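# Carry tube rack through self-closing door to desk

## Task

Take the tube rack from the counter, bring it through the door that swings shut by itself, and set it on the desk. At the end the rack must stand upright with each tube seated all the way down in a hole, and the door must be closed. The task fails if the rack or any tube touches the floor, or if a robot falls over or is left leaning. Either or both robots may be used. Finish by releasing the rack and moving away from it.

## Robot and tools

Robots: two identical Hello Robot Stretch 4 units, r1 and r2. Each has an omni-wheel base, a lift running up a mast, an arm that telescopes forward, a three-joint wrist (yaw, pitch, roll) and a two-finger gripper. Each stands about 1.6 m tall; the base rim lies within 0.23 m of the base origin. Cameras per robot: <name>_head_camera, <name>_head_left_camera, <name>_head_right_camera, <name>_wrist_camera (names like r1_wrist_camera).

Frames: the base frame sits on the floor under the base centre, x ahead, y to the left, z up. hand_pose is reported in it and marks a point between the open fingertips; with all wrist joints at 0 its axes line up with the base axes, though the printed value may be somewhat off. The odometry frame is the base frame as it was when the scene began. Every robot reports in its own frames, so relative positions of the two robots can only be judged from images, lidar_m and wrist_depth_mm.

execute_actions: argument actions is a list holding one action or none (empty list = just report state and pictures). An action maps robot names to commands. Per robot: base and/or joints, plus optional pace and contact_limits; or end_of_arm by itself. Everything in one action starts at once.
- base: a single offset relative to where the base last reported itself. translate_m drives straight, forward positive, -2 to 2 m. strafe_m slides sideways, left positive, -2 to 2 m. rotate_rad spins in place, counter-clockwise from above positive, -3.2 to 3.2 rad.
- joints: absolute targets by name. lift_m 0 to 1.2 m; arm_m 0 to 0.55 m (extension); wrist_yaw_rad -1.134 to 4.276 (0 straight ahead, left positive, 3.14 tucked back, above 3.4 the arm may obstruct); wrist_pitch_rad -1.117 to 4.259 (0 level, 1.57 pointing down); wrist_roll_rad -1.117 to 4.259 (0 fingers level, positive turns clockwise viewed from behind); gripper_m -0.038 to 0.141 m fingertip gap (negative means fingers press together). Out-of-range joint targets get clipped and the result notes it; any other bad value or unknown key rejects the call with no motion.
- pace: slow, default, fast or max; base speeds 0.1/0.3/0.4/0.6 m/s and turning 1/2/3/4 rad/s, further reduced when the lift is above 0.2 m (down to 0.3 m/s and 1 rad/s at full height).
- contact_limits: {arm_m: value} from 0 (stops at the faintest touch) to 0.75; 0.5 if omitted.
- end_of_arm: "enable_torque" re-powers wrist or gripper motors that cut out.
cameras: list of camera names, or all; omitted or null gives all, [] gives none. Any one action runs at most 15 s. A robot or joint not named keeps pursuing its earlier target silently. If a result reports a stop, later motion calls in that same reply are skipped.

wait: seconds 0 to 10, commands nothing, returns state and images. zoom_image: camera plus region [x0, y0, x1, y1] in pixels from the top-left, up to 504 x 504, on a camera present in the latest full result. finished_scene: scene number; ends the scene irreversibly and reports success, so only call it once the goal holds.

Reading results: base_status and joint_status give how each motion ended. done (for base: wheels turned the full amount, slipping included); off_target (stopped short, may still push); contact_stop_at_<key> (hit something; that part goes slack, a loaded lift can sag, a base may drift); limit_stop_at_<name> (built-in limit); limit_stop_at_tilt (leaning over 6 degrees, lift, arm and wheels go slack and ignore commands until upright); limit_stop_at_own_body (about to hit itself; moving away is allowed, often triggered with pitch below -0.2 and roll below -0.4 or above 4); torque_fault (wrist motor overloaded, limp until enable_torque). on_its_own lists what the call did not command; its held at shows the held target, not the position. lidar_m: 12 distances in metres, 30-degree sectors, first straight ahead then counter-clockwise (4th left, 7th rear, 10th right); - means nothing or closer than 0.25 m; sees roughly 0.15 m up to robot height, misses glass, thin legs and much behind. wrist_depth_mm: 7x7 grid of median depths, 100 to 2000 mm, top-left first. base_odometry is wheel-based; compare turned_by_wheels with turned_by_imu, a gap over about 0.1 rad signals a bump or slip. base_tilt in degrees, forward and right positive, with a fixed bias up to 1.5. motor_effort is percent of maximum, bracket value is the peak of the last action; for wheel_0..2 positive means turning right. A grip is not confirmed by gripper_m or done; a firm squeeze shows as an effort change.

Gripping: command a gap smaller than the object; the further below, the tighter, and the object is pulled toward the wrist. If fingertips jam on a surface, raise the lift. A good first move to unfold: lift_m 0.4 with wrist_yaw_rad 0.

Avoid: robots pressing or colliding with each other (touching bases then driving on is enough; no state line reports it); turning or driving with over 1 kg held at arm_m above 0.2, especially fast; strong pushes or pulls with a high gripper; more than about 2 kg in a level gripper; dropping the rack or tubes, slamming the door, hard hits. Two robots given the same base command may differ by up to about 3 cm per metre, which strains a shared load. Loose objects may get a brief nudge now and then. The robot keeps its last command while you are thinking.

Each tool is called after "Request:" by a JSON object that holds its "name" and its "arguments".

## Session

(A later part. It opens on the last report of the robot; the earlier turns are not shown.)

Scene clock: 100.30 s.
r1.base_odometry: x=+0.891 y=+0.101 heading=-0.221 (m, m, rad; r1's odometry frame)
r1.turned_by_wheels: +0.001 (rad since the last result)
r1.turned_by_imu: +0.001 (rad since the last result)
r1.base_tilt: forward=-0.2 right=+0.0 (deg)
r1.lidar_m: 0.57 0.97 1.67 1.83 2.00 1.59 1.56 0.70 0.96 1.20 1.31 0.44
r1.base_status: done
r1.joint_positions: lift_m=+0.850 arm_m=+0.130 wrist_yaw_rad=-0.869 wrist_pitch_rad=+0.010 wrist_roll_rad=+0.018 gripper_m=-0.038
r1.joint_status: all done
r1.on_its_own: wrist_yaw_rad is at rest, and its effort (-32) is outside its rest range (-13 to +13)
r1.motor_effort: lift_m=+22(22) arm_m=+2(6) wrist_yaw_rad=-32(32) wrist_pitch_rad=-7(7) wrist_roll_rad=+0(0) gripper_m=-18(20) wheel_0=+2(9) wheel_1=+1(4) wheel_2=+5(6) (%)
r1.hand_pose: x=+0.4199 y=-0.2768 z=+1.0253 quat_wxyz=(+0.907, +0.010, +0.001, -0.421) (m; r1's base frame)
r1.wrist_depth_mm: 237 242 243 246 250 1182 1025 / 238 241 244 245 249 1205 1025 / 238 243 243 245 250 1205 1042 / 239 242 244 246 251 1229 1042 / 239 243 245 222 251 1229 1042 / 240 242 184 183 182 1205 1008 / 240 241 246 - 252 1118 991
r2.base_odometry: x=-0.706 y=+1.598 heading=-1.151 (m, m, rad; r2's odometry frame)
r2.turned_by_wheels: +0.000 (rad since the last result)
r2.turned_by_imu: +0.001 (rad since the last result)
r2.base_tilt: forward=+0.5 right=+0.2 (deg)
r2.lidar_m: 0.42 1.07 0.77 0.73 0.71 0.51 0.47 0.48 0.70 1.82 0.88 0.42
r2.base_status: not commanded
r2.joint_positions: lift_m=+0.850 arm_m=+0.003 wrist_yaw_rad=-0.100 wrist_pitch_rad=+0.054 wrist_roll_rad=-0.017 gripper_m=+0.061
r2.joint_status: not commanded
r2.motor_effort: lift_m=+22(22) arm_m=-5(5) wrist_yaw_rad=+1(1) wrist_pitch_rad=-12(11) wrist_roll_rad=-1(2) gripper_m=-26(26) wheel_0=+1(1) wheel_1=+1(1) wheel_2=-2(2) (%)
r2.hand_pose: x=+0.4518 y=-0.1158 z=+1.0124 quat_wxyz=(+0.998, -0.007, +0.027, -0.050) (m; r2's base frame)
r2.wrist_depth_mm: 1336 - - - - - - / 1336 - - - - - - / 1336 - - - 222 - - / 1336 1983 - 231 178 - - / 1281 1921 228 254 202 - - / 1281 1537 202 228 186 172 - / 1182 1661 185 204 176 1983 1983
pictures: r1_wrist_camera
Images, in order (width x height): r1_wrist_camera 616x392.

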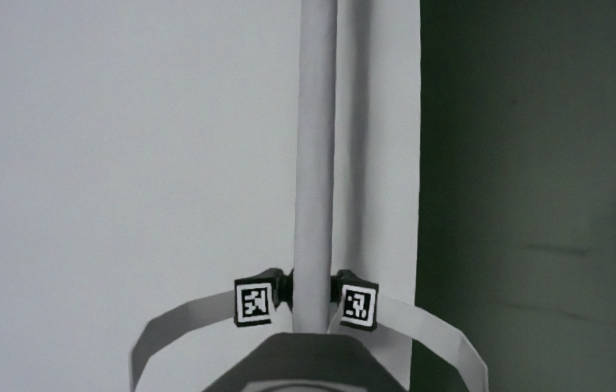

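Request:
{"name": "execute_actions", "arguments": {"actions": [{"r1":{"base":{"strafe_m":0.155},"joints":{"arm_m":0.02},"pace":"slow"}}], "cameras": []}}

Request:
{"name": "execute_actions", "arguments": {"actions": [{"r1":{"base":{"translate_m":-0.15},"joints":{"arm_m":0.16},"pace":"slow"},"r2":{"base":{"rotate_rad":-1.3},"pace":"slow"}}], "cameras": ["r1_wrist_camera","r2_head_camera","r2_head_left_camera"]}}

Scene clock: 105.43 s.
r1.base_odometry: x=+0.924 y=+0.252 heading=-0.221 (m, m, rad; r1's odometry frame)
r1.turned_by_wheels: +0.000 (rad since the last result)
r1.turned_by_imu: +0.000 (rad since the last result)
r1.base_tilt: forward=-0.2 right=+0.0 (deg)
r1.lidar_m: 0.56 1.12 1.68 1.67 1.82 1.56 1.55 0.78 1.01 1.34 0.38 0.33
r1.base_status: done
r1.joint_positions: lift_m=+0.850 arm_m=+0.021 wrist_yaw_rad=-0.878 wrist_pitch_rad=+0.010 wrist_roll_rad=+0.018 gripper_m=-0.038
r1.joint_status: all done
r1.motor_effort: lift_m=+21(21) arm_m=-6(8) wrist_yaw_rad=-6(39) wrist_pitch_rad=-8(10) wrist_roll_rad=+2(1) gripper_m=-17(19) wheel_0=-2(6) wheel_1=+1(10) wheel_2=+2(7) (%)
r1.hand_pose: x=+0.3090 y=-0.2778 z=+1.0252 quat_wxyz=(+0.905, +0.010, +0.001, -0.425) (m; r1's base frame)
r1.wrist_depth_mm: 277 266 256 243 240 1336 1160 / 277 267 256 244 240 1336 1182 / 276 265 256 244 238 1366 1160 / 277 267 257 244 240 1366 1138 / 276 267 257 213 240 1336 1138 / 277 267 182 184 181 1281 1160 / 277 270 257 - 238 1229 1160
r2.base_odometry: x=-0.706 y=+1.598 heading=-1.151 (m, m, rad; r2's odometry frame)
r2.turned_by_wheels: +0.000 (rad since the last result)
r2.turned_by_imu: +0.001 (rad since the last result)
r2.base_tilt: forward=+0.5 right=+0.2 (deg)
r2.lidar_m: 0.42 1.03 0.77 0.75 0.69 0.51 0.48 0.50 0.68 1.82 0.99 0.42
r2.base_status: not commanded
r2.joint_positions: lift_m=+0.850 arm_m=+0.003 wrist_yaw_rad=-0.100 wrist_pitch_rad=+0.054 wrist_roll_rad=-0.017 gripper_m=+0.061
r2.joint_status: not commanded
r2.motor_effort: lift_m=+22(22) arm_m=-5(5) wrist_yaw_rad=+2(2) wrist_pitch_rad=-11(11) wrist_roll_rad=+0(1) gripper_m=-26(24) wheel_0=+1(1) wheel_1=+1(1) wheel_2=-2(2) (%)
r2.hand_pose: x=+0.4518 y=-0.1158 z=+1.0124 quat_wxyz=(+0.998, -0.007, +0.027, -0.050) (m; r2's base frame)
r2.wrist_depth_mm: 1336 - - - - - - / 1336 - - - - - - / 1336 - - - 222 - - / 1308 1983 - 232 178 - - / 1281 - 228 254 202 - - / 1255 1576 200 229 185 172 - / 1205 1661 185 202 176 1921 1983
pictures: none
No camera images: the call's "cameras" was empty. Leave "cameras" out to get every camera's image.

Scene clock: 108.20 s.
r1.base_odometry: x=+0.778 y=+0.285 heading=-0.221 (m, m, rad; r1's odometry frame)
r1.turned_by_wheels: +0.000 (rad since the last result)
r1.turned_by_imu: +0.001 (rad since the last result)
r1.base_tilt: forward=-0.2 right=+0.0 (deg)
r1.lidar_m: 0.64 1.27 1.73 1.68 1.83 1.43 1.39 0.93 0.79 0.95 1.52 0.46
r1.base_status: done
r1.joint_positions: lift_m=+0.850 arm_m=+0.159 wrist_yaw_rad=-0.873 wrist_pitch_rad=+0.009 wrist_roll_rad=+0.018 gripper_m=-0.038
r1.joint_status: all done
r1.on_its_own: wrist_yaw_rad is at rest, and its effort (-21) is outside its rest range (-13 to +13)
r1.motor_effort: lift_m=+21(21) arm_m=+3(6) wrist_yaw_rad=-21(29) wrist_pitch_rad=-6(6) wrist_roll_rad=+2(0) gripper_m=-18(18) wheel_0=-1(5) wheel_1=-1(5) wheel_2=+2(8) (%)
r1.hand_pose: x=+0.4486 y=-0.2772 z=+1.0254 quat_wxyz=(+0.906, +0.010, +0.000, -0.423) (m; r1's base frame)
r1.wrist_depth_mm: 279 266 257 243 238 1336 1138 / 279 268 256 244 238 1336 1160 / 278 267 257 243 237 1366 1160 / 279 268 256 244 239 1366 1160 / 279 268 257 211 239 1308 1138 / 279 267 182 186 182 1336 1138 / 279 267 259 - 238 1205 1138
r2.base_odometry: x=-0.706 y=+1.598 heading=-2.451 (m, m, rad; r2's odometry frame)
r2.turned_by_wheels: -1.300 (rad since the last result)
r2.turned_by_imu: -1.305 (rad since the last result)
r2.base_tilt: forward=+0.5 right=+0.2 (deg)
r2.lidar_m: 0.45 0.87 0.95 1.43 0.88 0.72 0.74 0.54 0.48 0.50 0.55 0.38
r2.base_status: done
r2.joint_positions: lift_m=+0.850 arm_m=+0.003 wrist_yaw_rad=-0.100 wrist_pitch_rad=+0.054 wrist_roll_rad=-0.017 gripper_m=+0.061
r2.joint_status: not commanded
r2.motor_effort: lift_m=+22(22) arm_m=-5(5) wrist_yaw_rad=+1(2) wrist_pitch_rad=-11(11) wrist_roll_rad=+1(0) gripper_m=-24(26) wheel_0=+0(6) wheel_1=+1(3) wheel_2=+1(10) (%)
r2.hand_pose: x=+0.4518 y=-0.1158 z=+1.0124 quat_wxyz=(+0.998, -0.007, +0.027, -0.050) (m; r2's base frame)
r2.wrist_depth_mm: 1921 1863 - - 1537 1464 1229 / 1983 1863 - - 1537 1464 1255 / - 1863 - - 221 1499 1308 / 917 1921 - 232 178 1537 1308 / - 1983 227 243 202 1537 1308 / - 991 201 227 185 172 1205 / - 991 186 203 176 1537 1397
pictures: r1_wrist_camera, r2_head_camera, r2_head_left_camera
Images, in order (width x height): r1_wrist_camera 616x392, r2_head_camera 420x560, r2_head_left_camera 420x672.

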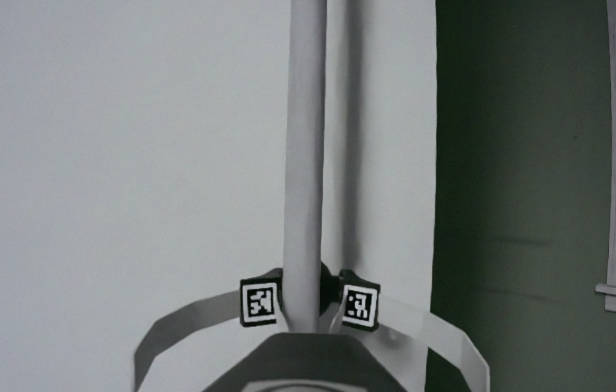

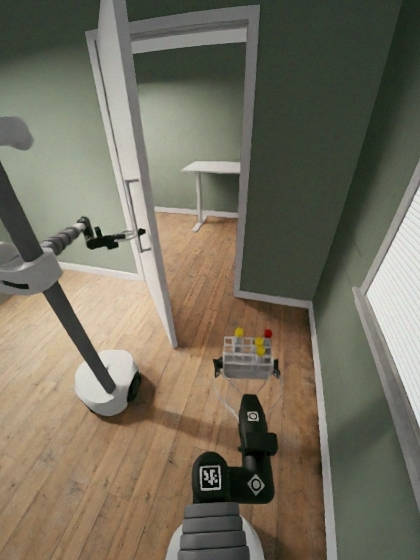

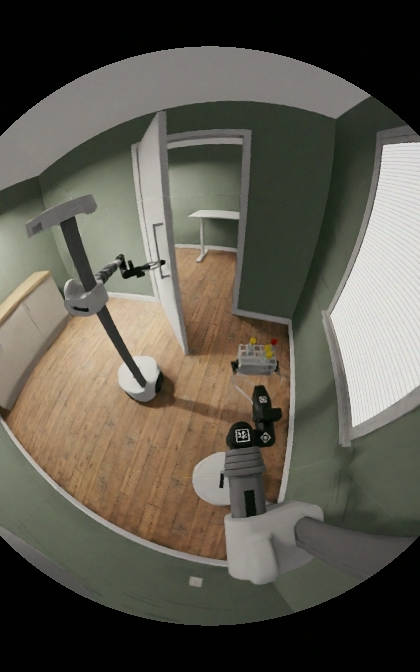

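Request:
{"name": "execute_actions", "arguments": {"actions": [{"r1":{"base":{"strafe_m":0.2},"joints":{"arm_m":0.1,"wrist_yaw_rad":-0.96},"pace":"slow"}}], "cameras": ["r1_wrist_camera"]}}

Scene clock: 113.07 s.
r1.base_odometry: x=+0.822 y=+0.480 heading=-0.222 (m, m, rad; r1's odometry frame)
r1.turned_by_wheels: +0.000 (rad since the last result)
r1.turned_by_imu: +0.002 (rad since the last result)
r1.base_tilt: forward=-0.2 right=-0.1 (deg)
r1.lidar_m: 0.69 1.31 1.53 1.50 1.62 1.39 1.37 1.47 1.01 1.01 0.41 0.39
r1.base_status: done
r1.joint_positions: lift_m=+0.850 arm_m=+0.101 wrist_yaw_rad=-0.962 wrist_pitch_rad=+0.010 wrist_roll_rad=+0.018 gripper_m=-0.038
r1.joint_status: all done
r1.motor_effort: lift_m=+21(21) arm_m=-5(15) wrist_yaw_rad=+8(96) wrist_pitch_rad=-6(9) wrist_roll_rad=-1(0) gripper_m=-19(21) wheel_0=-4(6) wheel_1=+1(4) wheel_2=-3(16) (%)
r1.hand_pose: x=+0.3649 y=-0.2867 z=+1.0253 quat_wxyz=(+0.886, +0.010, +0.000, -0.463) (m; r1's base frame)
r1.wrist_depth_mm: 319 293 271 245 235 1430 1281 / 319 294 271 244 236 1499 1281 / 319 293 270 244 236 1464 1255 / 315 291 270 243 235 1430 1255 / 317 293 270 243 235 1430 1255 / 319 291 182 183 181 1464 1281 / 315 294 272 - 232 1336 1281
r2.base_odometry: x=-0.706 y=+1.598 heading=-2.451 (m, m, rad; r2's odometry frame)
r2.turned_by_wheels: +0.000 (rad since the last result)
r2.turned_by_imu: +0.001 (rad since the last result)
r2.base_tilt: forward=+0.5 right=+0.2 (deg)
r2.lidar_m: 0.43 1.04 1.06 1.44 0.88 0.76 0.77 0.56 0.50 0.49 0.55 0.43
r2.base_status: not commanded
r2.joint_positions: lift_m=+0.850 arm_m=+0.003 wrist_yaw_rad=-0.100 wrist_pitch_rad=+0.054 wrist_roll_rad=-0.017 gripper_m=+0.061
r2.joint_status: not commanded
r2.motor_effort: lift_m=+22(22) arm_m=-5(5) wrist_yaw_rad=+2(1) wrist_pitch_rad=-11(12) wrist_roll_rad=+0(1) gripper_m=-26(26) wheel_0=+0(0) wheel_1=+1(0) wheel_2=+1(0) (%)
r2.hand_pose: x=+0.4518 y=-0.1158 z=+1.0124 quat_wxyz=(+0.998, -0.007, +0.027, -0.050) (m; r2's base frame)
r2.wrist_depth_mm: 991 1921 - - 1537 1430 1255 / 960 1921 - - 1576 1499 1229 / 946 1808 - - 222 1499 1281 / 960 1708 - 232 178 1499 1281 / 1042 1661 227 243 201 1537 1281 / - 1098 202 228 187 172 1182 / - 1182 185 204 176 1537 1397
pictures: r1_wrist_camera
Images, in order (width x height): r1_wrist_camera 616x392.

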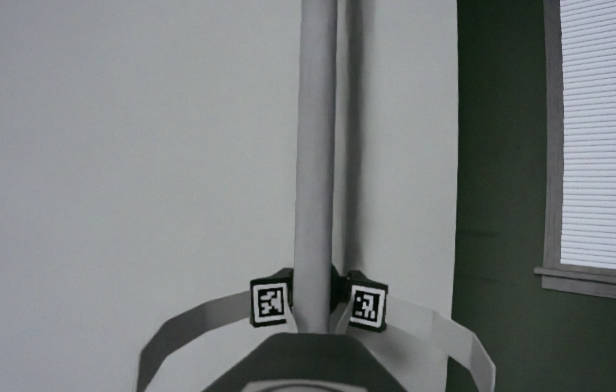

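Request:
{"name": "execute_actions", "arguments": {"actions": [{"r1":{"base":{"strafe_m":0.19},"joints":{"arm_m":0.075},"pace":"slow"},"r2":{"base":{"translate_m":0.55}}}], "cameras": ["r1_wrist_camera","r2_head_camera","r2_head_left_camera"]}}

Scene clock: 120.67 s.
r1.base_odometry: x=+0.864 y=+0.666 heading=-0.222 (m, m, rad; r1's odometry frame)
r1.turned_by_wheels: -0.001 (rad since the last result)
r1.turned_by_imu: -0.001 (rad since the last result)
r1.base_tilt: forward=-0.2 right=+0.1 (deg)
r1.lidar_m: 0.85 1.32 1.33 1.29 1.38 1.40 1.34 1.47 0.97 0.91 0.40 0.37
r1.base_status: done
r1.joint_positions: lift_m=+0.850 arm_m=+0.076 wrist_yaw_rad=-0.969 wrist_pitch_rad=+0.010 wrist_roll_rad=+0.018 gripper_m=-0.038
r1.joint_status: all done
r1.on_its_own: wrist_yaw_rad is at rest, and its effort (+24) is outside its rest range (-13 to +13)
r1.motor_effort: lift_m=+22(22) arm_m=-4(9) wrist_yaw_rad=+24(35) wrist_pitch_rad=-6(9) wrist_roll_rad=+2(0) gripper_m=-15(20) wheel_0=-4(12) wheel_1=-1(5) wheel_2=-5(5) (%)
r1.hand_pose: x=+0.3378 y=-0.2873 z=+1.0252 quat_wxyz=(+0.885, +0.010, +0.000, -0.466) (m; r1's base frame)
r1.wrist_depth_mm: 413 351 301 263 230 216 1499 / 415 351 300 263 230 217 1430 / 415 351 298 262 230 217 1430 / 410 347 298 262 231 216 1430 / 413 347 297 262 231 216 1366 / 415 347 182 186 180 217 1464 / 410 349 298 - 230 215 1430
r2.base_odometry: x=-1.130 y=+1.247 heading=-2.451 (m, m, rad; r2's odometry frame)
r2.turned_by_wheels: +0.000 (rad since the last result)
r2.turned_by_imu: +0.002 (rad since the last result)
r2.base_tilt: forward=+0.5 right=+0.2 (deg)
r2.lidar_m: 0.41 0.90 0.86 0.96 1.44 1.27 1.24 0.74 0.62 0.62 0.75 0.42
r2.base_status: done
r2.joint_positions: lift_m=+0.850 arm_m=+0.003 wrist_yaw_rad=-0.100 wrist_pitch_rad=+0.054 wrist_roll_rad=-0.017 gripper_m=+0.061
r2.joint_status: not commanded
r2.motor_effort: lift_m=+21(22) arm_m=-5(5) wrist_yaw_rad=+1(2) wrist_pitch_rad=-11(11) wrist_roll_rad=-2(0) gripper_m=-26(24) wheel_0=-1(5) wheel_1=-1(5) wheel_2=+0(10) (%)
r2.hand_pose: x=+0.4518 y=-0.1158 z=+1.0124 quat_wxyz=(+0.998, -0.007, +0.027, -0.050) (m; r2's base frame)
r2.wrist_depth_mm: 1205 - - - 1025 976 931 / 1205 - - - 1042 991 946 / 1138 - - - 220 1025 946 / 1160 - - 231 177 1008 960 / 1118 - 227 240 203 991 976 / 1118 1430 201 227 187 172 976 / 1042 1537 185 204 177 1042 1008
pictures: r1_wrist_camera, r2_head_camera, r2_head_left_camera
Images, in order (width x height): r1_wrist_camera 616x392, r2_head_camera 420x560, r2_head_left_camera 420x672.

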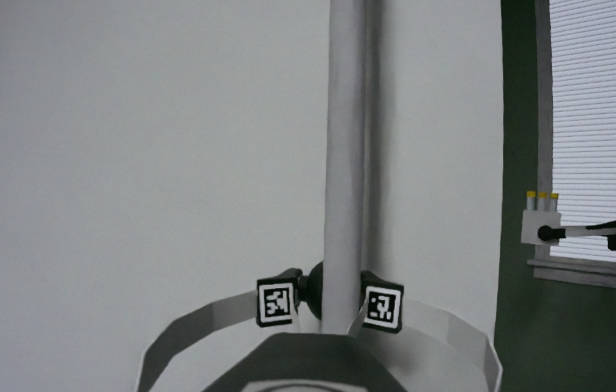

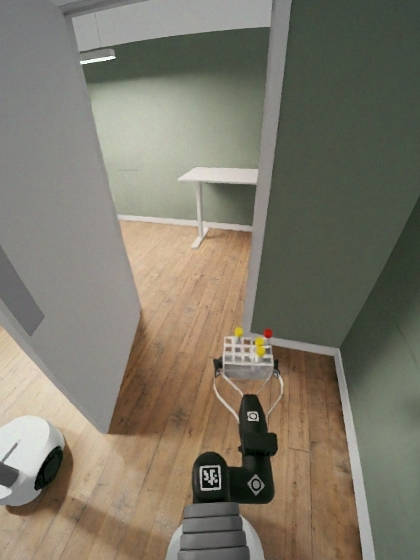

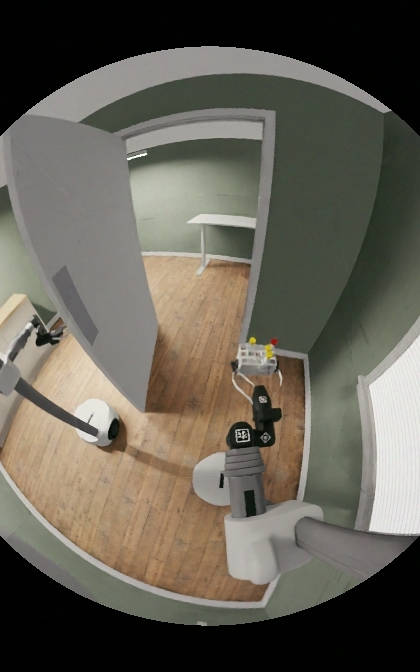

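Request:
{"name": "execute_actions", "arguments": {"actions": [{"r1":{"base":{"strafe_m":0.07},"joints":{"arm_m":0.085},"pace":"slow"},"r2":{"base":{"strafe_m":0.11}}}], "cameras": []}}

Request:
{"name": "execute_actions", "arguments": {"actions": [{"r2":{"base":{"translate_m":0.6}}}], "cameras": ["r2_head_camera","r2_head_left_camera","r2_head_right_camera"]}}

Scene clock: 124.73 s.
r1.base_odometry: x=+0.879 y=+0.734 heading=-0.224 (m, m, rad; r1's odometry frame)
r1.turned_by_wheels: -0.001 (rad since the last result)
r1.turned_by_imu: -0.003 (rad since the last result)
r1.base_tilt: forward=-0.3 right=-0.1 (deg)
r1.lidar_m: 1.00 1.35 1.27 1.22 1.35 1.37 1.35 1.44 0.91 0.87 0.38 0.37
r1.base_status: done
r1.joint_positions: lift_m=+0.850 arm_m=+0.084 wrist_yaw_rad=-0.975 wrist_pitch_rad=+0.010 wrist_roll_rad=+0.018 gripper_m=-0.038
r1.joint_status: all done
r1.on_its_own: wrist_yaw_rad is at rest, and its effort (+42) is outside its rest range (-13 to +13)
r1.motor_effort: lift_m=+21(21) arm_m=+8(9) wrist_yaw_rad=+42(49) wrist_pitch_rad=-6(8) wrist_roll_rad=+1(2) gripper_m=-14(19) wheel_0=-7(11) wheel_1=+0(3) wheel_2=-10(10) (%)
r1.hand_pose: x=+0.3439 y=-0.2879 z=+1.0252 quat_wxyz=(+0.883, +0.010, +0.000, -0.469) (m; r1's base frame)
r1.wrist_depth_mm: 455 373 307 263 219 204 1499 / 462 370 306 262 218 204 1499 / 455 366 306 263 219 204 1464 / 455 368 304 262 222 204 1397 / 452 368 303 262 223 204 1430 / 455 368 285 190 177 196 1499 / 445 370 304 - 222 198 1499
r2.base_odometry: x=-1.059 y=+1.162 heading=-2.451 (m, m, rad; r2's odometry frame)
r2.turned_by_wheels: +0.000 (rad since the last result)
r2.turned_by_imu: +0.000 (rad since the last result)
r2.base_tilt: forward=+0.5 right=+0.1 (deg)
r2.lidar_m: 0.43 0.84 0.82 0.96 1.43 1.23 1.26 0.88 0.72 0.73 0.87 0.42
r2.base_status: done
r2.joint_positions: lift_m=+0.850 arm_m=+0.003 wrist_yaw_rad=-0.100 wrist_pitch_rad=+0.054 wrist_roll_rad=-0.017 gripper_m=+0.061
r2.joint_status: not commanded
r2.motor_effort: lift_m=+22(22) arm_m=-5(5) wrist_yaw_rad=+0(1) wrist_pitch_rad=-11(11) wrist_roll_rad=+1(1) gripper_m=-24(26) wheel_0=+1(8) wheel_1=-1(7) wheel_2=-1(1) (%)
r2.hand_pose: x=+0.4518 y=-0.1158 z=+1.0124 quat_wxyz=(+0.998, -0.007, +0.027, -0.050) (m; r2's base frame)
r2.wrist_depth_mm: 1042 - - - - 1025 976 / 1042 - - - - 1025 976 / 1025 - - - 218 1025 976 / 1008 - - 231 178 1042 991 / 1008 - 227 242 208 1060 991 / 991 1229 202 227 186 172 1008 / 960 1255 185 202 177 1060 1042
pictures: none
No camera images: the call's "cameras" was empty. Leave "cameras" out to get every camera's image.

Scene clock: 128.20 s.
r1.base_odometry: x=+0.879 y=+0.734 heading=-0.224 (m, m, rad; r1's odometry frame)
r1.turned_by_wheels: +0.000 (rad since the last result)
r1.turned_by_imu: +0.000 (rad since the last result)
r1.base_tilt: forward=-0.3 right=-0.1 (deg)
r1.lidar_m: 0.95 1.33 1.25 1.23 1.33 1.37 1.31 1.45 1.88 0.85 0.38 0.37
r1.base_status: not commanded
r1.joint_positions: lift_m=+0.850 arm_m=+0.084 wrist_yaw_rad=-0.975 wrist_pitch_rad=+0.010 wrist_roll_rad=+0.018 gripper_m=-0.038
r1.joint_status: not commanded
r1.on_its_own: wrist_yaw_rad is at rest, and its effort (+43) is outside its rest range (-13 to +13)
r1.motor_effort: lift_m=+21(21) arm_m=+8(8) wrist_yaw_rad=+43(41) wrist_pitch_rad=-6(7) wrist_roll_rad=+2(1) gripper_m=-14(15) wheel_0=-7(7) wheel_1=+0(0) wheel_2=-9(10) (%)
r1.hand_pose: x=+0.3440 y=-0.2878 z=+1.0252 quat_wxyz=(+0.883, +0.010, +0.000, -0.468) (m; r1's base frame)
r1.wrist_depth_mm: 459 373 309 263 218 204 1499 / 466 373 306 263 219 205 1499 / 459 368 306 263 219 204 732 / 455 366 306 263 222 204 715 / 452 368 304 262 222 204 1464 / 452 368 285 189 176 197 1499 / 449 370 306 - 221 198 1464
r2.base_odometry: x=-1.522 y=+0.780 heading=-2.451 (m, m, rad; r2's odometry frame)
r2.turned_by_wheels: +0.000 (rad since the last result)
r2.turned_by_imu: +0.001 (rad since the last result)
r2.base_tilt: forward=+0.5 right=+0.1 (deg)
r2.lidar_m: 0.44 0.75 0.58 0.56 0.86 1.81 1.78 1.03 0.89 0.91 0.88 0.41
r2.base_status: done
r2.joint_positions: lift_m=+0.850 arm_m=+0.003 wrist_yaw_rad=-0.100 wrist_pitch_rad=+0.054 wrist_roll_rad=-0.017 gripper_m=+0.061
r2.joint_status: not commanded
r2.motor_effort: lift_m=+22(22) arm_m=-5(5) wrist_yaw_rad=+1(0) wrist_pitch_rad=-11(11) wrist_roll_rad=-1(0) gripper_m=-26(25) wheel_0=+0(5) wheel_1=+0(5) wheel_2=+0(9) (%)
r2.hand_pose: x=+0.4518 y=-0.1157 z=+1.0124 quat_wxyz=(+0.998, -0.007, +0.027, -0.050) (m; r2's base frame)
r2.wrist_depth_mm: - - - - - - 459 / - - - - - - 462 / - - - - 220 - 462 / - - - 230 177 - 473 / - - 227 238 202 - 480 / - - 201 228 187 172 473 / 904 - 186 204 176 1921 500
pictures: r2_head_camera, r2_head_left_camera, r2_head_right_camera
Images, in order (width x height): r2_head_camera 420x560, r2_head_left_camera 420x672, r2_head_right_camera 420x672.

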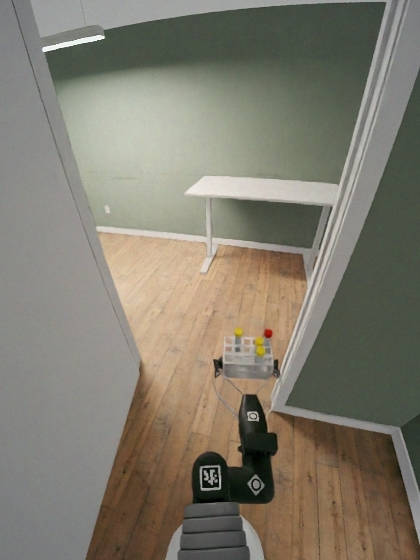

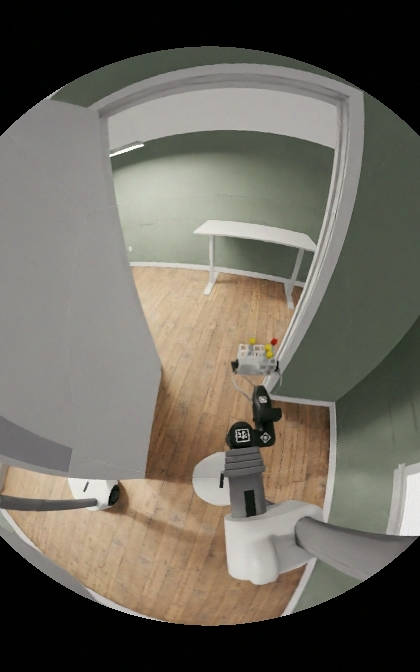

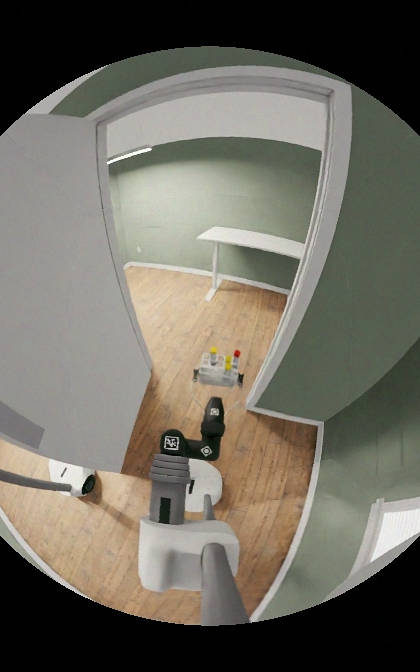

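Request:
{"name": "execute_actions", "arguments": {"actions": [{"r1":{"joints":{"arm_m":0.065},"pace":"slow"},"r2":{"base":{"strafe_m":0.17}}}], "cameras": []}}

Request:
{"name": "execute_actions", "arguments": {"actions": [{"r2":{"base":{"rotate_rad":-0.24},"pace":"slow"}}], "cameras": ["r2_head_camera"]}}

Request:
{"name": "execute_actions", "arguments": {"actions": [{"r2":{"base":{"translate_m":0.6}}}], "cameras": ["r2_head_camera","r2_head_left_camera"]}}

Scene clock: 132.70 s.
r1.base_odometry: x=+0.879 y=+0.734 heading=-0.223 (m, m, rad; r1's odometry frame)
r1.turned_by_wheels: +0.001 (rad since the last result)
r1.turned_by_imu: +0.001 (rad since the last result)
r1.base_tilt: forward=-0.3 right=+0.0 (deg)
r1.lidar_m: 0.99 1.33 1.25 1.24 1.34 1.37 1.34 1.46 1.91 0.71 0.39 0.38
r1.base_status: not commanded
r1.joint_positions: lift_m=+0.850 arm_m=+0.066 wrist_yaw_rad=-0.963 wrist_pitch_rad=+0.010 wrist_roll_rad=+0.018 gripper_m=-0.038
r1.joint_status: all done
r1.motor_effort: lift_m=+21(21) arm_m=-5(8) wrist_yaw_rad=+7(43) wrist_pitch_rad=-7(8) wrist_roll_rad=+1(1) gripper_m=-16(19) wheel_0=-5(7) wheel_1=+0(0) wheel_2=-4(10) (%)
r1.hand_pose: x=+0.3298 y=-0.2867 z=+1.0252 quat_wxyz=(+0.886, +0.010, +0.000, -0.463) (m; r1's base frame)
r1.wrist_depth_mm: 480 384 314 267 228 211 1042 / 480 384 312 266 228 208 1078 / 477 379 312 266 228 209 564 / 477 377 310 267 228 208 554 / 477 382 310 265 228 211 1430 / 477 377 182 182 180 207 1464 / 473 377 310 - 226 208 1464
r2.base_odometry: x=-1.413 y=+0.649 heading=-2.451 (m, m, rad; r2's odometry frame)
r2.turned_by_wheels: +0.000 (rad since the last result)
r2.turned_by_imu: +0.000 (rad since the last result)
r2.base_tilt: forward=+0.5 right=+0.2 (deg)
r2.lidar_m: 0.42 0.56 0.42 0.39 0.68 1.76 1.76 1.20 1.07 1.08 0.92 0.42
r2.base_status: done
r2.joint_positions: lift_m=+0.850 arm_m=+0.003 wrist_yaw_rad=-0.100 wrist_pitch_rad=+0.054 wrist_roll_rad=-0.017 gripper_m=+0.061
r2.joint_status: not commanded
r2.motor_effort: lift_m=+22(22) arm_m=-5(5) wrist_yaw_rad=+1(2) wrist_pitch_rad=-10(10) wrist_roll_rad=+1(1) gripper_m=-26(26) wheel_0=+2(7) wheel_1=+0(8) wheel_2=-1(1) (%)
r2.hand_pose: x=+0.4518 y=-0.1157 z=+1.0124 quat_wxyz=(+0.998, -0.007, +0.027, -0.050) (m; r2's base frame)
r2.wrist_depth_mm: 778 - - - - - - / 715 - - - - - - / 699 - - - 220 - - / 699 - - 231 177 - - / 699 - 227 242 202 - - / 691 878 202 227 185 172 - / 647 1983 185 203 176 1983 1983
pictures: none
No camera images: the call's "cameras" was empty. Leave "cameras" out to get every camera's image.

Scene clock: 133.97 s.
r1.base_odometry: x=+0.879 y=+0.734 heading=-0.223 (m, m, rad; r1's odometry frame)
r1.turned_by_wheels: +0.000 (rad since the last result)
r1.turned_by_imu: +0.000 (rad since the last result)
r1.base_tilt: forward=-0.2 right=+0.0 (deg)
r1.lidar_m: 0.98 1.33 1.25 1.24 1.33 1.36 1.34 1.44 1.87 0.68 0.39 0.35
r1.base_status: not commanded
r1.joint_positions: lift_m=+0.850 arm_m=+0.066 wrist_yaw_rad=-0.963 wrist_pitch_rad=+0.010 wrist_roll_rad=+0.018 gripper_m=-0.038
r1.joint_status: not commanded
r1.motor_effort: lift_m=+21(21) arm_m=-5(5) wrist_yaw_rad=+8(5) wrist_pitch_rad=-5(8) wrist_roll_rad=+1(2) gripper_m=-18(16) wheel_0=-5(5) wheel_1=+0(0) wheel_2=-4(4) (%)
r1.hand_pose: x=+0.3298 y=-0.2867 z=+1.0252 quat_wxyz=(+0.886, +0.010, +0.000, -0.463) (m; r1's base frame)
r1.wrist_depth_mm: 480 387 314 267 228 211 634 / 484 382 314 266 228 208 640 / 477 379 312 266 227 208 544 / 477 377 310 266 228 208 539 / 477 379 312 265 227 212 647 / 477 379 182 182 180 207 654 / 473 382 312 - 226 207 1042
r2.base_odometry: x=-1.413 y=+0.649 heading=-2.690 (m, m, rad; r2's odometry frame)
r2.turned_by_wheels: -0.240 (rad since the last result)
r2.turned_by_imu: -0.240 (rad since the last result)
r2.base_tilt: forward=+0.6 right=+0.2 (deg)
r2.lidar_m: 0.43 0.72 0.47 0.38 0.43 1.79 1.78 1.47 1.08 1.06 1.11 0.40
r2.base_status: done
r2.joint_positions: lift_m=+0.850 arm_m=+0.003 wrist_yaw_rad=-0.100 wrist_pitch_rad=+0.054 wrist_roll_rad=-0.017 gripper_m=+0.061
r2.joint_status: not commanded
r2.motor_effort: lift_m=+22(22) arm_m=-5(5) wrist_yaw_rad=+1(0) wrist_pitch_rad=-11(11) wrist_roll_rad=-1(1) gripper_m=-26(27) wheel_0=+2(5) wheel_1=+2(4) wheel_2=+0(0) (%)
r2.hand_pose: x=+0.4518 y=-0.1157 z=+1.0124 quat_wxyz=(+0.998, -0.007, +0.027, -0.050) (m; r2's base frame)
r2.wrist_depth_mm: - - - - - 603 580 / - - - - - 609 591 / - - - - 219 621 597 / - - - 232 178 603 603 / - - 228 243 202 597 609 / - - 202 226 187 173 615 / - - 185 204 176 609 621
pictures: r2_head_camera
Images, in order (width x height): r2_head_camera 420x560.

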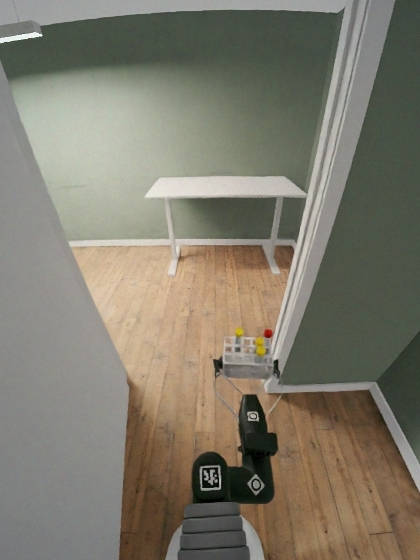

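Scene clock: 137.43 s.
r1.base_odometry: x=+0.879 y=+0.734 heading=-0.223 (m, m, rad; r1's odometry frame)
r1.turned_by_wheels: +0.000 (rad since the last result)
r1.turned_by_imu: +0.000 (rad since the last result)
r1.base_tilt: forward=-0.2 right=+0.0 (deg)
r1.lidar_m: 0.98 1.35 1.25 1.20 1.36 1.38 1.35 1.45 1.90 1.80 0.35 0.36
r1.base_status: not commanded
r1.joint_positions: lift_m=+0.850 arm_m=+0.066 wrist_yaw_rad=-0.963 wrist_pitch_rad=+0.010 wrist_roll_rad=+0.018 gripper_m=-0.038
r1.joint_status: not commanded
r1.motor_effort: lift_m=+21(21) arm_m=-5(5) wrist_yaw_rad=+6(7) wrist_pitch_rad=-5(8) wrist_roll_rad=+0(2) gripper_m=-18(16) wheel_0=-5(5) wheel_1=+0(0) wheel_2=-4(3) (%)
r1.hand_pose: x=+0.3298 y=-0.2867 z=+1.0252 quat_wxyz=(+0.886, +0.010, +0.000, -0.463) (m; r1's base frame)
r1.wrist_depth_mm: 480 387 314 267 228 211 1499 / 484 379 312 267 228 208 1499 / 480 379 312 266 227 207 1464 / 477 379 309 266 228 208 1499 / 477 377 312 265 228 212 1537 / 480 379 182 182 180 208 1499 / 469 379 312 - 226 208 1499
r2.base_odometry: x=-1.953 y=+0.387 heading=-2.690 (m, m, rad; r2's odometry frame)
r2.turned_by_wheels: +0.000 (rad since the last result)
r2.turned_by_imu: +0.002 (rad since the last result)
r2.base_tilt: forward=+0.6 right=+0.2 (deg)
r2.lidar_m: 0.40 1.66 0.54 0.49 0.49 0.64 2.34 1.48 1.15 0.72 0.44 0.41
r2.base_status: done
r2.joint_positions: lift_m=+0.850 arm_m=+0.003 wrist_yaw_rad=-0.100 wrist_pitch_rad=+0.054 wrist_roll_rad=-0.017 gripper_m=+0.061
r2.joint_status: not commanded
r2.motor_effort: lift_m=+22(22) arm_m=-5(5) wrist_yaw_rad=+0(0) wrist_pitch_rad=-10(10) wrist_roll_rad=+1(1) gripper_m=-25(24) wheel_0=+1(6) wheel_1=+0(5) wheel_2=+1(9) (%)
r2.hand_pose: x=+0.4518 y=-0.1157 z=+1.0124 quat_wxyz=(+0.998, -0.007, +0.027, -0.050) (m; r2's base frame)
r2.wrist_depth_mm: - - - - - - 1661 / - - - - - - 1708 / - - - - 220 - 1708 / - - - 231 176 - 1661 / - - 227 242 202 - 1708 / - - 201 227 185 172 1618 / - - 185 203 176 1863 1808
pictures: r2_head_camera, r2_head_left_camera
Images, in order (width x height): r2_head_camera 420x560, r2_head_left_camera 420x672.

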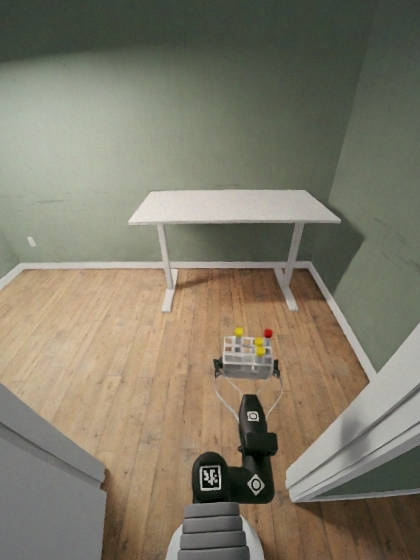

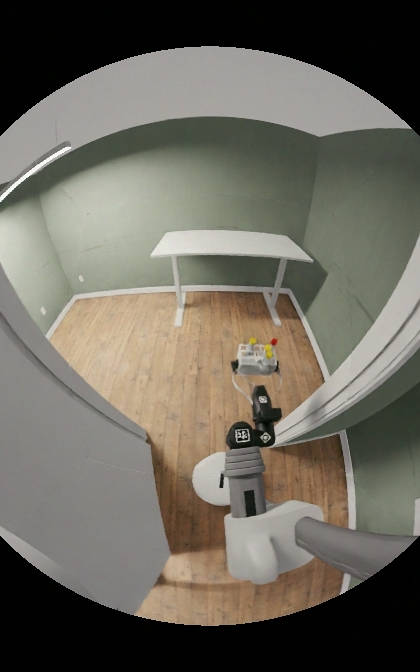

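Request:
{"name": "execute_actions", "arguments": {"actions": [{"r1":{"base":{"strafe_m":-0.26},"joints":{"arm_m":0.095},"pace":"slow"},"r2":{"base":{"translate_m":0.95},"joints":{"lift_m":0.9}}}], "cameras": ["r2_head_camera","r2_wrist_camera","r1_wrist_camera"]}}

Scene clock: 144.57 s.
r1.base_odometry: x=+0.821 y=+0.480 heading=-0.223 (m, m, rad; r1's odometry frame)
r1.turned_by_wheels: +0.000 (rad since the last result)
r1.turned_by_imu: +0.000 (rad since the last result)
r1.base_tilt: forward=-0.2 right=+0.0 (deg)
r1.lidar_m: 0.72 1.31 1.52 1.48 1.60 1.41 1.36 1.45 1.59 1.57 0.43 0.39
r1.base_status: done
r1.joint_positions: lift_m=+0.850 arm_m=+0.095 wrist_yaw_rad=-0.951 wrist_pitch_rad=+0.010 wrist_roll_rad=+0.018 gripper_m=-0.038
r1.joint_status: all done
r1.on_its_own: wrist_yaw_rad is at rest, and its effort (-26) is outside its rest range (-13 to +13)
r1.motor_effort: lift_m=+21(21) arm_m=+2(11) wrist_yaw_rad=-26(54) wrist_pitch_rad=-9(8) wrist_roll_rad=+2(2) gripper_m=-19(20) wheel_0=-1(5) wheel_1=+0(5) wheel_2=+4(12) (%)
r1.hand_pose: x=+0.3619 y=-0.2856 z=+1.0253 quat_wxyz=(+0.889, +0.010, +0.000, -0.458) (m; r1's base frame)
r1.wrist_depth_mm: 322 296 273 245 235 1464 1308 / 325 296 272 244 235 1430 1308 / 322 297 271 243 235 1430 1255 / 322 294 271 244 236 1397 1255 / 324 296 270 209 233 1464 1281 / 322 294 182 183 182 1464 1281 / 322 296 274 - 231 1336 1255
r2.base_odometry: x=-2.808 y=-0.027 heading=-2.690 (m, m, rad; r2's odometry frame)
r2.turned_by_wheels: +0.000 (rad since the last result)
r2.turned_by_imu: +0.003 (rad since the last result)
r2.base_tilt: forward=+0.5 right=+0.2 (deg)
r2.lidar_m: 0.41 0.64 2.21 1.81 0.79 0.85 1.27 0.73 0.90 1.19 0.85 0.41
r2.base_status: done
r2.joint_positions: lift_m=+0.900 arm_m=+0.003 wrist_yaw_rad=-0.100 wrist_pitch_rad=+0.054 wrist_roll_rad=-0.017 gripper_m=+0.061
r2.joint_status: all done
r2.motor_effort: lift_m=+22(23) arm_m=-5(5) wrist_yaw_rad=+1(0) wrist_pitch_rad=-11(11) wrist_roll_rad=+0(0) gripper_m=-26(27) wheel_0=-1(5) wheel_1=+0(5) wheel_2=+1(7) (%)
r2.hand_pose: x=+0.4518 y=-0.1157 z=+1.0624 quat_wxyz=(+0.998, -0.007, +0.027, -0.050) (m; r2's base frame)
r2.wrist_depth_mm: 1205 1182 1205 1160 1182 1160 1182 / 1205 1205 1182 1205 1182 1182 1182 / 1229 1229 1229 1205 221 1182 1205 / 1229 1229 1205 230 178 1229 1205 / 1229 931 226 242 202 647 699 / 549 455 201 228 187 171 445 / 407 410 186 204 176 1255 1281
pictures: r1_wrist_camera, r2_head_camera, r2_wrist_camera
Images, in order (width x height): r1_wrist_camera 616x392, r2_head_camera 420x560, r2_wrist_camera 616x392.

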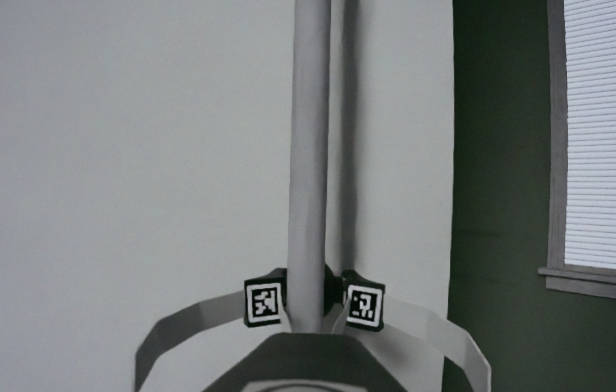

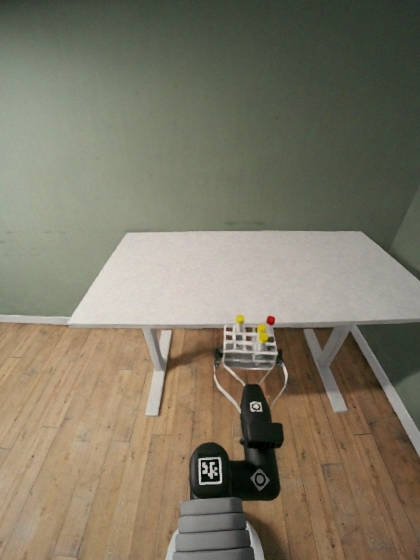

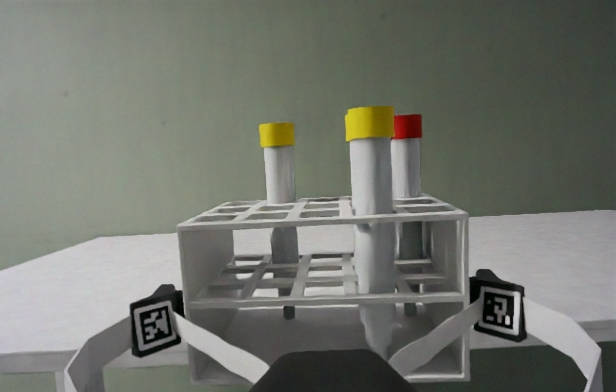

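Request:
{"name": "execute_actions", "arguments": {"actions": [{"r1":{"base":{"strafe_m":-0.18},"joints":{"arm_m":0.19},"pace":"slow"},"r2":{"joints":{"lift_m":0.93}}}], "cameras": []}}

Request:
{"name": "execute_actions", "arguments": {"actions": [{"r1":{"base":{"strafe_m":-0.14},"joints":{"arm_m":0.305},"pace":"slow"},"r2":{"joints":{"arm_m":0.33,"wrist_pitch_rad":0.1}}}], "cameras": ["r2_head_camera","r2_wrist_camera","r1_wrist_camera"]}}

Scene clock: 151.83 s.
r1.base_odometry: x=+0.782 y=+0.305 heading=-0.223 (m, m, rad; r1's odometry frame)
r1.turned_by_wheels: +0.000 (rad since the last result)
r1.turned_by_imu: +0.000 (rad since the last result)
r1.base_tilt: forward=-0.1 right=-0.1 (deg)
r1.lidar_m: 0.65 1.29 1.70 1.66 1.83 1.40 1.39 1.48 1.43 1.36 1.54 0.46
r1.base_status: done
r1.joint_positions: lift_m=+0.850 arm_m=+0.189 wrist_yaw_rad=-0.953 wrist_pitch_rad=+0.009 wrist_roll_rad=+0.018 gripper_m=-0.038
r1.joint_status: all done
r1.on_its_own: wrist_yaw_rad is at rest, and its effort (-24) is outside its rest range (-13 to +13)
r1.motor_effort: lift_m=+22(22) arm_m=+3(7) wrist_yaw_rad=-24(41) wrist_pitch_rad=-4(7) wrist_roll_rad=+1(2) gripper_m=-19(19) wheel_0=+0(6) wheel_1=+0(8) wheel_2=+2(11) (%)
r1.hand_pose: x=+0.4563 y=-0.2858 z=+1.0254 quat_wxyz=(+0.889, +0.010, +0.000, -0.458) (m; r1's base frame)
r1.wrist_depth_mm: 260 257 253 249 244 1336 1138 / 263 258 253 249 245 1308 1138 / 263 257 253 248 244 1336 1138 / 262 257 254 250 245 1308 1138 / 262 257 253 212 244 1308 1138 / 263 258 182 184 183 1255 1138 / 262 258 254 - 245 1229 1138
r2.base_odometry: x=-2.808 y=-0.027 heading=-2.690 (m, m, rad; r2's odometry frame)
r2.turned_by_wheels: +0.000 (rad since the last result)
r2.turned_by_imu: +0.001 (rad since the last result)
r2.base_tilt: forward=+0.4 right=+0.1 (deg)
r2.lidar_m: 0.44 0.63 2.19 1.81 0.77 0.84 1.09 0.72 0.88 1.21 0.84 0.43
r2.base_status: not commanded
r2.joint_positions: lift_m=+0.930 arm_m=+0.003 wrist_yaw_rad=-0.100 wrist_pitch_rad=+0.054 wrist_roll_rad=-0.017 gripper_m=+0.061
r2.joint_status: all done
r2.motor_effort: lift_m=+22(24) arm_m=-5(5) wrist_yaw_rad=+0(0) wrist_pitch_rad=-11(10) wrist_roll_rad=+1(1) gripper_m=-26(26) wheel_0=-1(1) wheel_1=+0(0) wheel_2=+1(1) (%)
r2.hand_pose: x=+0.4518 y=-0.1157 z=+1.0923 quat_wxyz=(+0.998, -0.007, +0.027, -0.050) (m; r2's base frame)
r2.wrist_depth_mm: 1205 1182 1160 1182 1160 1182 1160 / 1205 1205 1182 1182 1205 1182 1182 / 1229 1205 1205 1182 221 1182 1205 / 1229 1255 1229 232 178 1205 1229 / 1255 1078 227 243 202 759 831 / 640 535 201 227 187 172 521 / 439 407 185 204 176 413 842
pictures: none
No camera images: the call's "cameras" was empty. Leave "cameras" out to get every camera's image.

Scene clock: 154.37 s.
r1.base_odometry: x=+0.750 y=+0.168 heading=-0.224 (m, m, rad; r1's odometry frame)
r1.turned_by_wheels: -0.001 (rad since the last result)
r1.turned_by_imu: -0.001 (rad since the last result)
r1.base_tilt: forward=-0.2 right=+0.0 (deg)
r1.lidar_m: 0.71 1.24 1.85 1.79 1.83 1.43 1.41 1.48 1.26 1.24 1.39 0.55
r1.base_status: done
r1.joint_positions: lift_m=+0.850 arm_m=+0.304 wrist_yaw_rad=-0.960 wrist_pitch_rad=+0.009 wrist_roll_rad=+0.018 gripper_m=-0.038
r1.joint_status: all done
r1.motor_effort: lift_m=+22(21) arm_m=+5(5) wrist_yaw_rad=+0(22) wrist_pitch_rad=-6(5) wrist_roll_rad=+2(2) gripper_m=-17(17) wheel_0=-3(8) wheel_1=-2(6) wheel_2=-4(7) (%)
r1.hand_pose: x=+0.5688 y=-0.2865 z=+1.0254 quat_wxyz=(+0.887, +0.010, +0.000, -0.462) (m; r1's base frame)
r1.wrist_depth_mm: 224 229 237 242 254 1182 1025 / 224 230 237 242 254 1182 1042 / 224 230 239 243 254 1182 1042 / 224 231 239 242 255 1182 1042 / 225 233 239 216 254 1160 1042 / 225 231 181 183 184 1138 1025 / 226 229 238 - 257 1118 1025
r2.base_odometry: x=-2.808 y=-0.027 heading=-2.690 (m, m, rad; r2's odometry frame)
r2.turned_by_wheels: +0.000 (rad since the last result)
r2.turned_by_imu: +0.000 (rad since the last result)
r2.base_tilt: forward=+0.5 right=+0.2 (deg)
r2.lidar_m: 0.62 0.67 2.17 1.80 0.80 0.82 0.96 0.70 0.89 1.20 0.83 0.64
r2.base_status: not commanded
r2.joint_positions: lift_m=+0.930 arm_m=+0.329 wrist_yaw_rad=-0.100 wrist_pitch_rad=+0.103 wrist_roll_rad=-0.017 gripper_m=+0.061
r2.joint_status: all done
r2.motor_effort: lift_m=+22(22) arm_m=+5(3) wrist_yaw_rad=+0(1) wrist_pitch_rad=-10(6) wrist_roll_rad=+0(2) gripper_m=-26(25) wheel_0=-1(1) wheel_1=+0(0) wheel_2=+1(1) (%)
r2.hand_pose: x=+0.7768 y=-0.1156 z=+1.0780 quat_wxyz=(+0.997, -0.006, +0.052, -0.049) (m; r2's base frame)
r2.wrist_depth_mm: 854 854 854 842 842 842 831 / 866 866 854 842 854 854 842 / 878 878 878 866 223 866 854 / 878 891 878 231 178 878 878 / 917 831 228 242 202 627 668 / 539 462 201 227 187 172 449 / 387 342 185 204 176 330 325
pictures: r1_wrist_camera, r2_head_camera, r2_wrist_camera
Images, in order (width x height): r1_wrist_camera 616x392, r2_head_camera 420x560, r2_wrist_camera 616x392.

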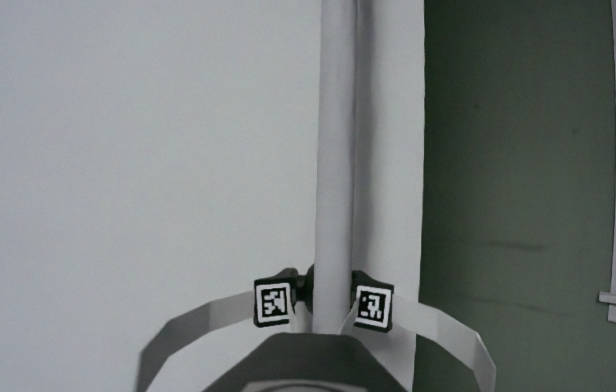

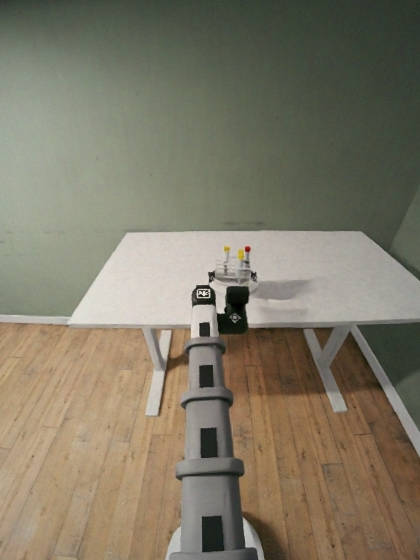

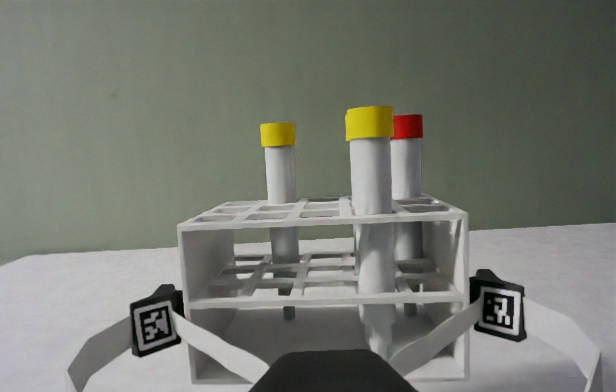

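Request:
{"name": "execute_actions", "arguments": {"actions": [{"r1":{"base":{"strafe_m":-0.1},"joints":{"arm_m":0.435},"pace":"slow"},"r2":{"joints":{"lift_m":0.85},"pace":"slow"}}], "cameras": ["r2_wrist_camera","r1_wrist_camera"]}}

Scene clock: 158.40 s.
r1.base_odometry: x=+0.728 y=+0.070 heading=-0.226 (m, m, rad; r1's odometry frame)
r1.turned_by_wheels: -0.002 (rad since the last result)
r1.turned_by_imu: -0.002 (rad since the last result)
r1.base_tilt: forward=-0.3 right=-0.1 (deg)
r1.lidar_m: 0.78 1.17 1.85 1.90 1.86 1.42 1.41 1.52 1.18 1.13 1.22 0.68
r1.base_status: done
r1.joint_positions: lift_m=+0.850 arm_m=+0.434 wrist_yaw_rad=-0.970 wrist_pitch_rad=+0.009 wrist_roll_rad=+0.018 gripper_m=-0.038
r1.joint_status: all done
r1.on_its_own: wrist_yaw_rad is at rest, and its effort (+26) is outside its rest range (-13 to +13)
r1.motor_effort: lift_m=+21(22) arm_m=+7(7) wrist_yaw_rad=+26(27) wrist_pitch_rad=-4(2) wrist_roll_rad=+3(3) gripper_m=-17(18) wheel_0=-13(14) wheel_1=-4(8) wheel_2=-13(12) (%)
r1.hand_pose: x=+0.6957 y=-0.2874 z=+1.0255 quat_wxyz=(+0.885, +0.010, +0.000, -0.466) (m; r1's base frame)
r1.wrist_depth_mm: 193 205 222 236 260 1078 976 / 193 206 222 236 260 1078 960 / 193 207 224 238 263 1098 960 / 194 207 224 236 262 1098 960 / 195 208 224 235 263 1078 960 / 195 208 217 187 178 1060 946 / 195 203 223 - 1182 1008 946
r2.base_odometry: x=-2.808 y=-0.027 heading=-2.690 (m, m, rad; r2's odometry frame)
r2.turned_by_wheels: +0.000 (rad since the last result)
r2.turned_by_imu: +0.001 (rad since the last result)
r2.base_tilt: forward=+0.5 right=+0.1 (deg)
r2.lidar_m: 0.59 0.66 2.16 1.81 0.79 0.82 0.86 0.71 0.88 1.19 0.86 0.62
r2.base_status: not commanded
r2.joint_positions: lift_m=+0.850 arm_m=+0.329 wrist_yaw_rad=-0.100 wrist_pitch_rad=+0.103 wrist_roll_rad=-0.017 gripper_m=+0.061
r2.joint_status: all done
r2.motor_effort: lift_m=+13(21) arm_m=+5(5) wrist_yaw_rad=+0(0) wrist_pitch_rad=-10(10) wrist_roll_rad=-2(1) gripper_m=-27(27) wheel_0=-1(1) wheel_1=+0(0) wheel_2=+1(1) (%)
r2.hand_pose: x=+0.7768 y=-0.1156 z=+0.9988 quat_wxyz=(+0.997, -0.006, +0.052, -0.049) (m; r2's base frame)
r2.wrist_depth_mm: 854 842 831 854 842 842 831 / 878 866 854 842 854 854 842 / 891 891 878 878 222 854 866 / 891 878 878 232 178 820 750 / 525 496 227 242 202 375 402 / 324 277 202 227 187 172 268 / 232 206 185 203 176 198 196
pictures: r1_wrist_camera, r2_wrist_camera
Images, in order (width x height): r1_wrist_camera 616x392, r2_wrist_camera 616x392.

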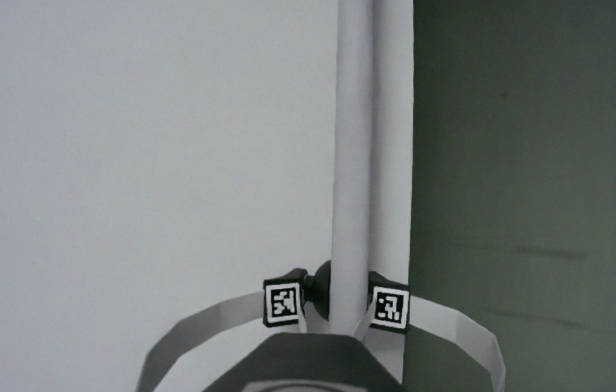

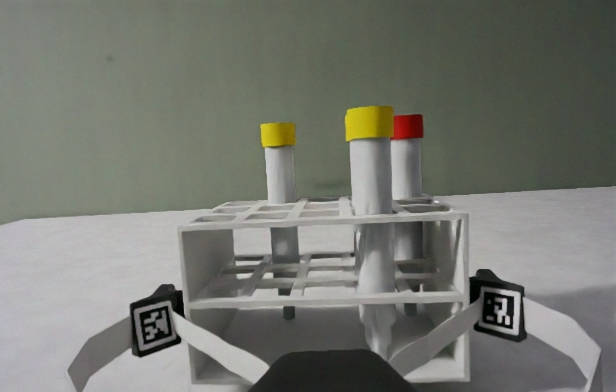

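Request:
{"name": "execute_actions", "arguments": {"actions": [{"r1":{"base":{"strafe_m":-0.1},"joints":{"arm_m":0.535},"pace":"slow"},"r2":{"joints":{"lift_m":0.837},"pace":"slow"}}], "cameras": ["r1_wrist_camera"]}}

Scene clock: 162.47 s.
r1.base_odometry: x=+0.706 y=-0.027 heading=-0.226 (m, m, rad; r1's odometry frame)
r1.turned_by_wheels: +0.000 (rad since the last result)
r1.turned_by_imu: +0.001 (rad since the last result)
r1.base_tilt: forward=-0.2 right=+0.0 (deg)
r1.lidar_m: 0.87 1.15 1.84 2.01 1.88 1.45 1.40 1.41 1.07 1.03 1.13 0.78
r1.base_status: done
r1.joint_positions: lift_m=+0.850 arm_m=+0.534 wrist_yaw_rad=-0.954 wrist_pitch_rad=+0.009 wrist_roll_rad=+0.018 gripper_m=-0.038
r1.joint_status: all done
r1.on_its_own: wrist_yaw_rad is at rest, and its effort (-18) is outside its rest range (-13 to +13)
r1.motor_effort: lift_m=+21(21) arm_m=+4(7) wrist_yaw_rad=-18(34) wrist_pitch_rad=-4(6) wrist_roll_rad=+3(4) gripper_m=-16(19) wheel_0=-1(11) wheel_1=-1(11) wheel_2=+1(13) (%)
r1.hand_pose: x=+0.8007 y=-0.2859 z=+1.0253 quat_wxyz=(+0.888, +0.010, +0.000, -0.459) (m; r1's base frame)
r1.wrist_depth_mm: 186 202 225 244 991 991 891 / 187 204 226 242 976 1025 891 / 187 205 228 242 1008 1025 904 / 188 205 228 242 991 991 891 / 189 206 229 209 1008 1008 891 / 188 203 183 182 182 960 878 / 189 200 226 - 1078 931 866
r2.base_odometry: x=-2.808 y=-0.027 heading=-2.690 (m, m, rad; r2's odometry frame)
r2.turned_by_wheels: +0.000 (rad since the last result)
r2.turned_by_imu: +0.001 (rad since the last result)
r2.base_tilt: forward=+0.5 right=+0.2 (deg)
r2.lidar_m: 0.60 0.65 2.18 1.83 0.81 0.77 0.79 0.74 0.89 1.20 0.86 0.66
r2.base_status: not commanded
r2.joint_positions: lift_m=+0.837 arm_m=+0.329 wrist_yaw_rad=-0.100 wrist_pitch_rad=+0.103 wrist_roll_rad=-0.017 gripper_m=+0.061
r2.joint_status: all done
r2.motor_effort: lift_m=+12(11) arm_m=+5(5) wrist_yaw_rad=+1(0) wrist_pitch_rad=-7(10) wrist_roll_rad=+2(1) gripper_m=-25(25) wheel_0=-1(1) wheel_1=+0(0) wheel_2=+1(1) (%)
r2.hand_pose: x=+0.7769 y=-0.1156 z=+0.9861 quat_wxyz=(+0.997, -0.006, +0.052, -0.049) (m; r2's base frame)
r2.wrist_depth_mm: 831 854 842 842 854 831 831 / 878 878 866 854 854 854 842 / 878 878 866 866 220 866 854 / 891 904 891 231 176 741 676 / 473 452 214 252 200 336 359 / 291 248 200 229 186 173 251 / 210 185 182 202 173 181 176
pictures: r1_wrist_camera
Images, in order (width x height): r1_wrist_camera 616x392.

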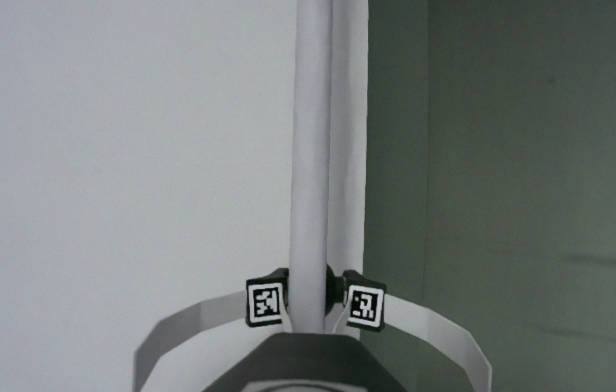

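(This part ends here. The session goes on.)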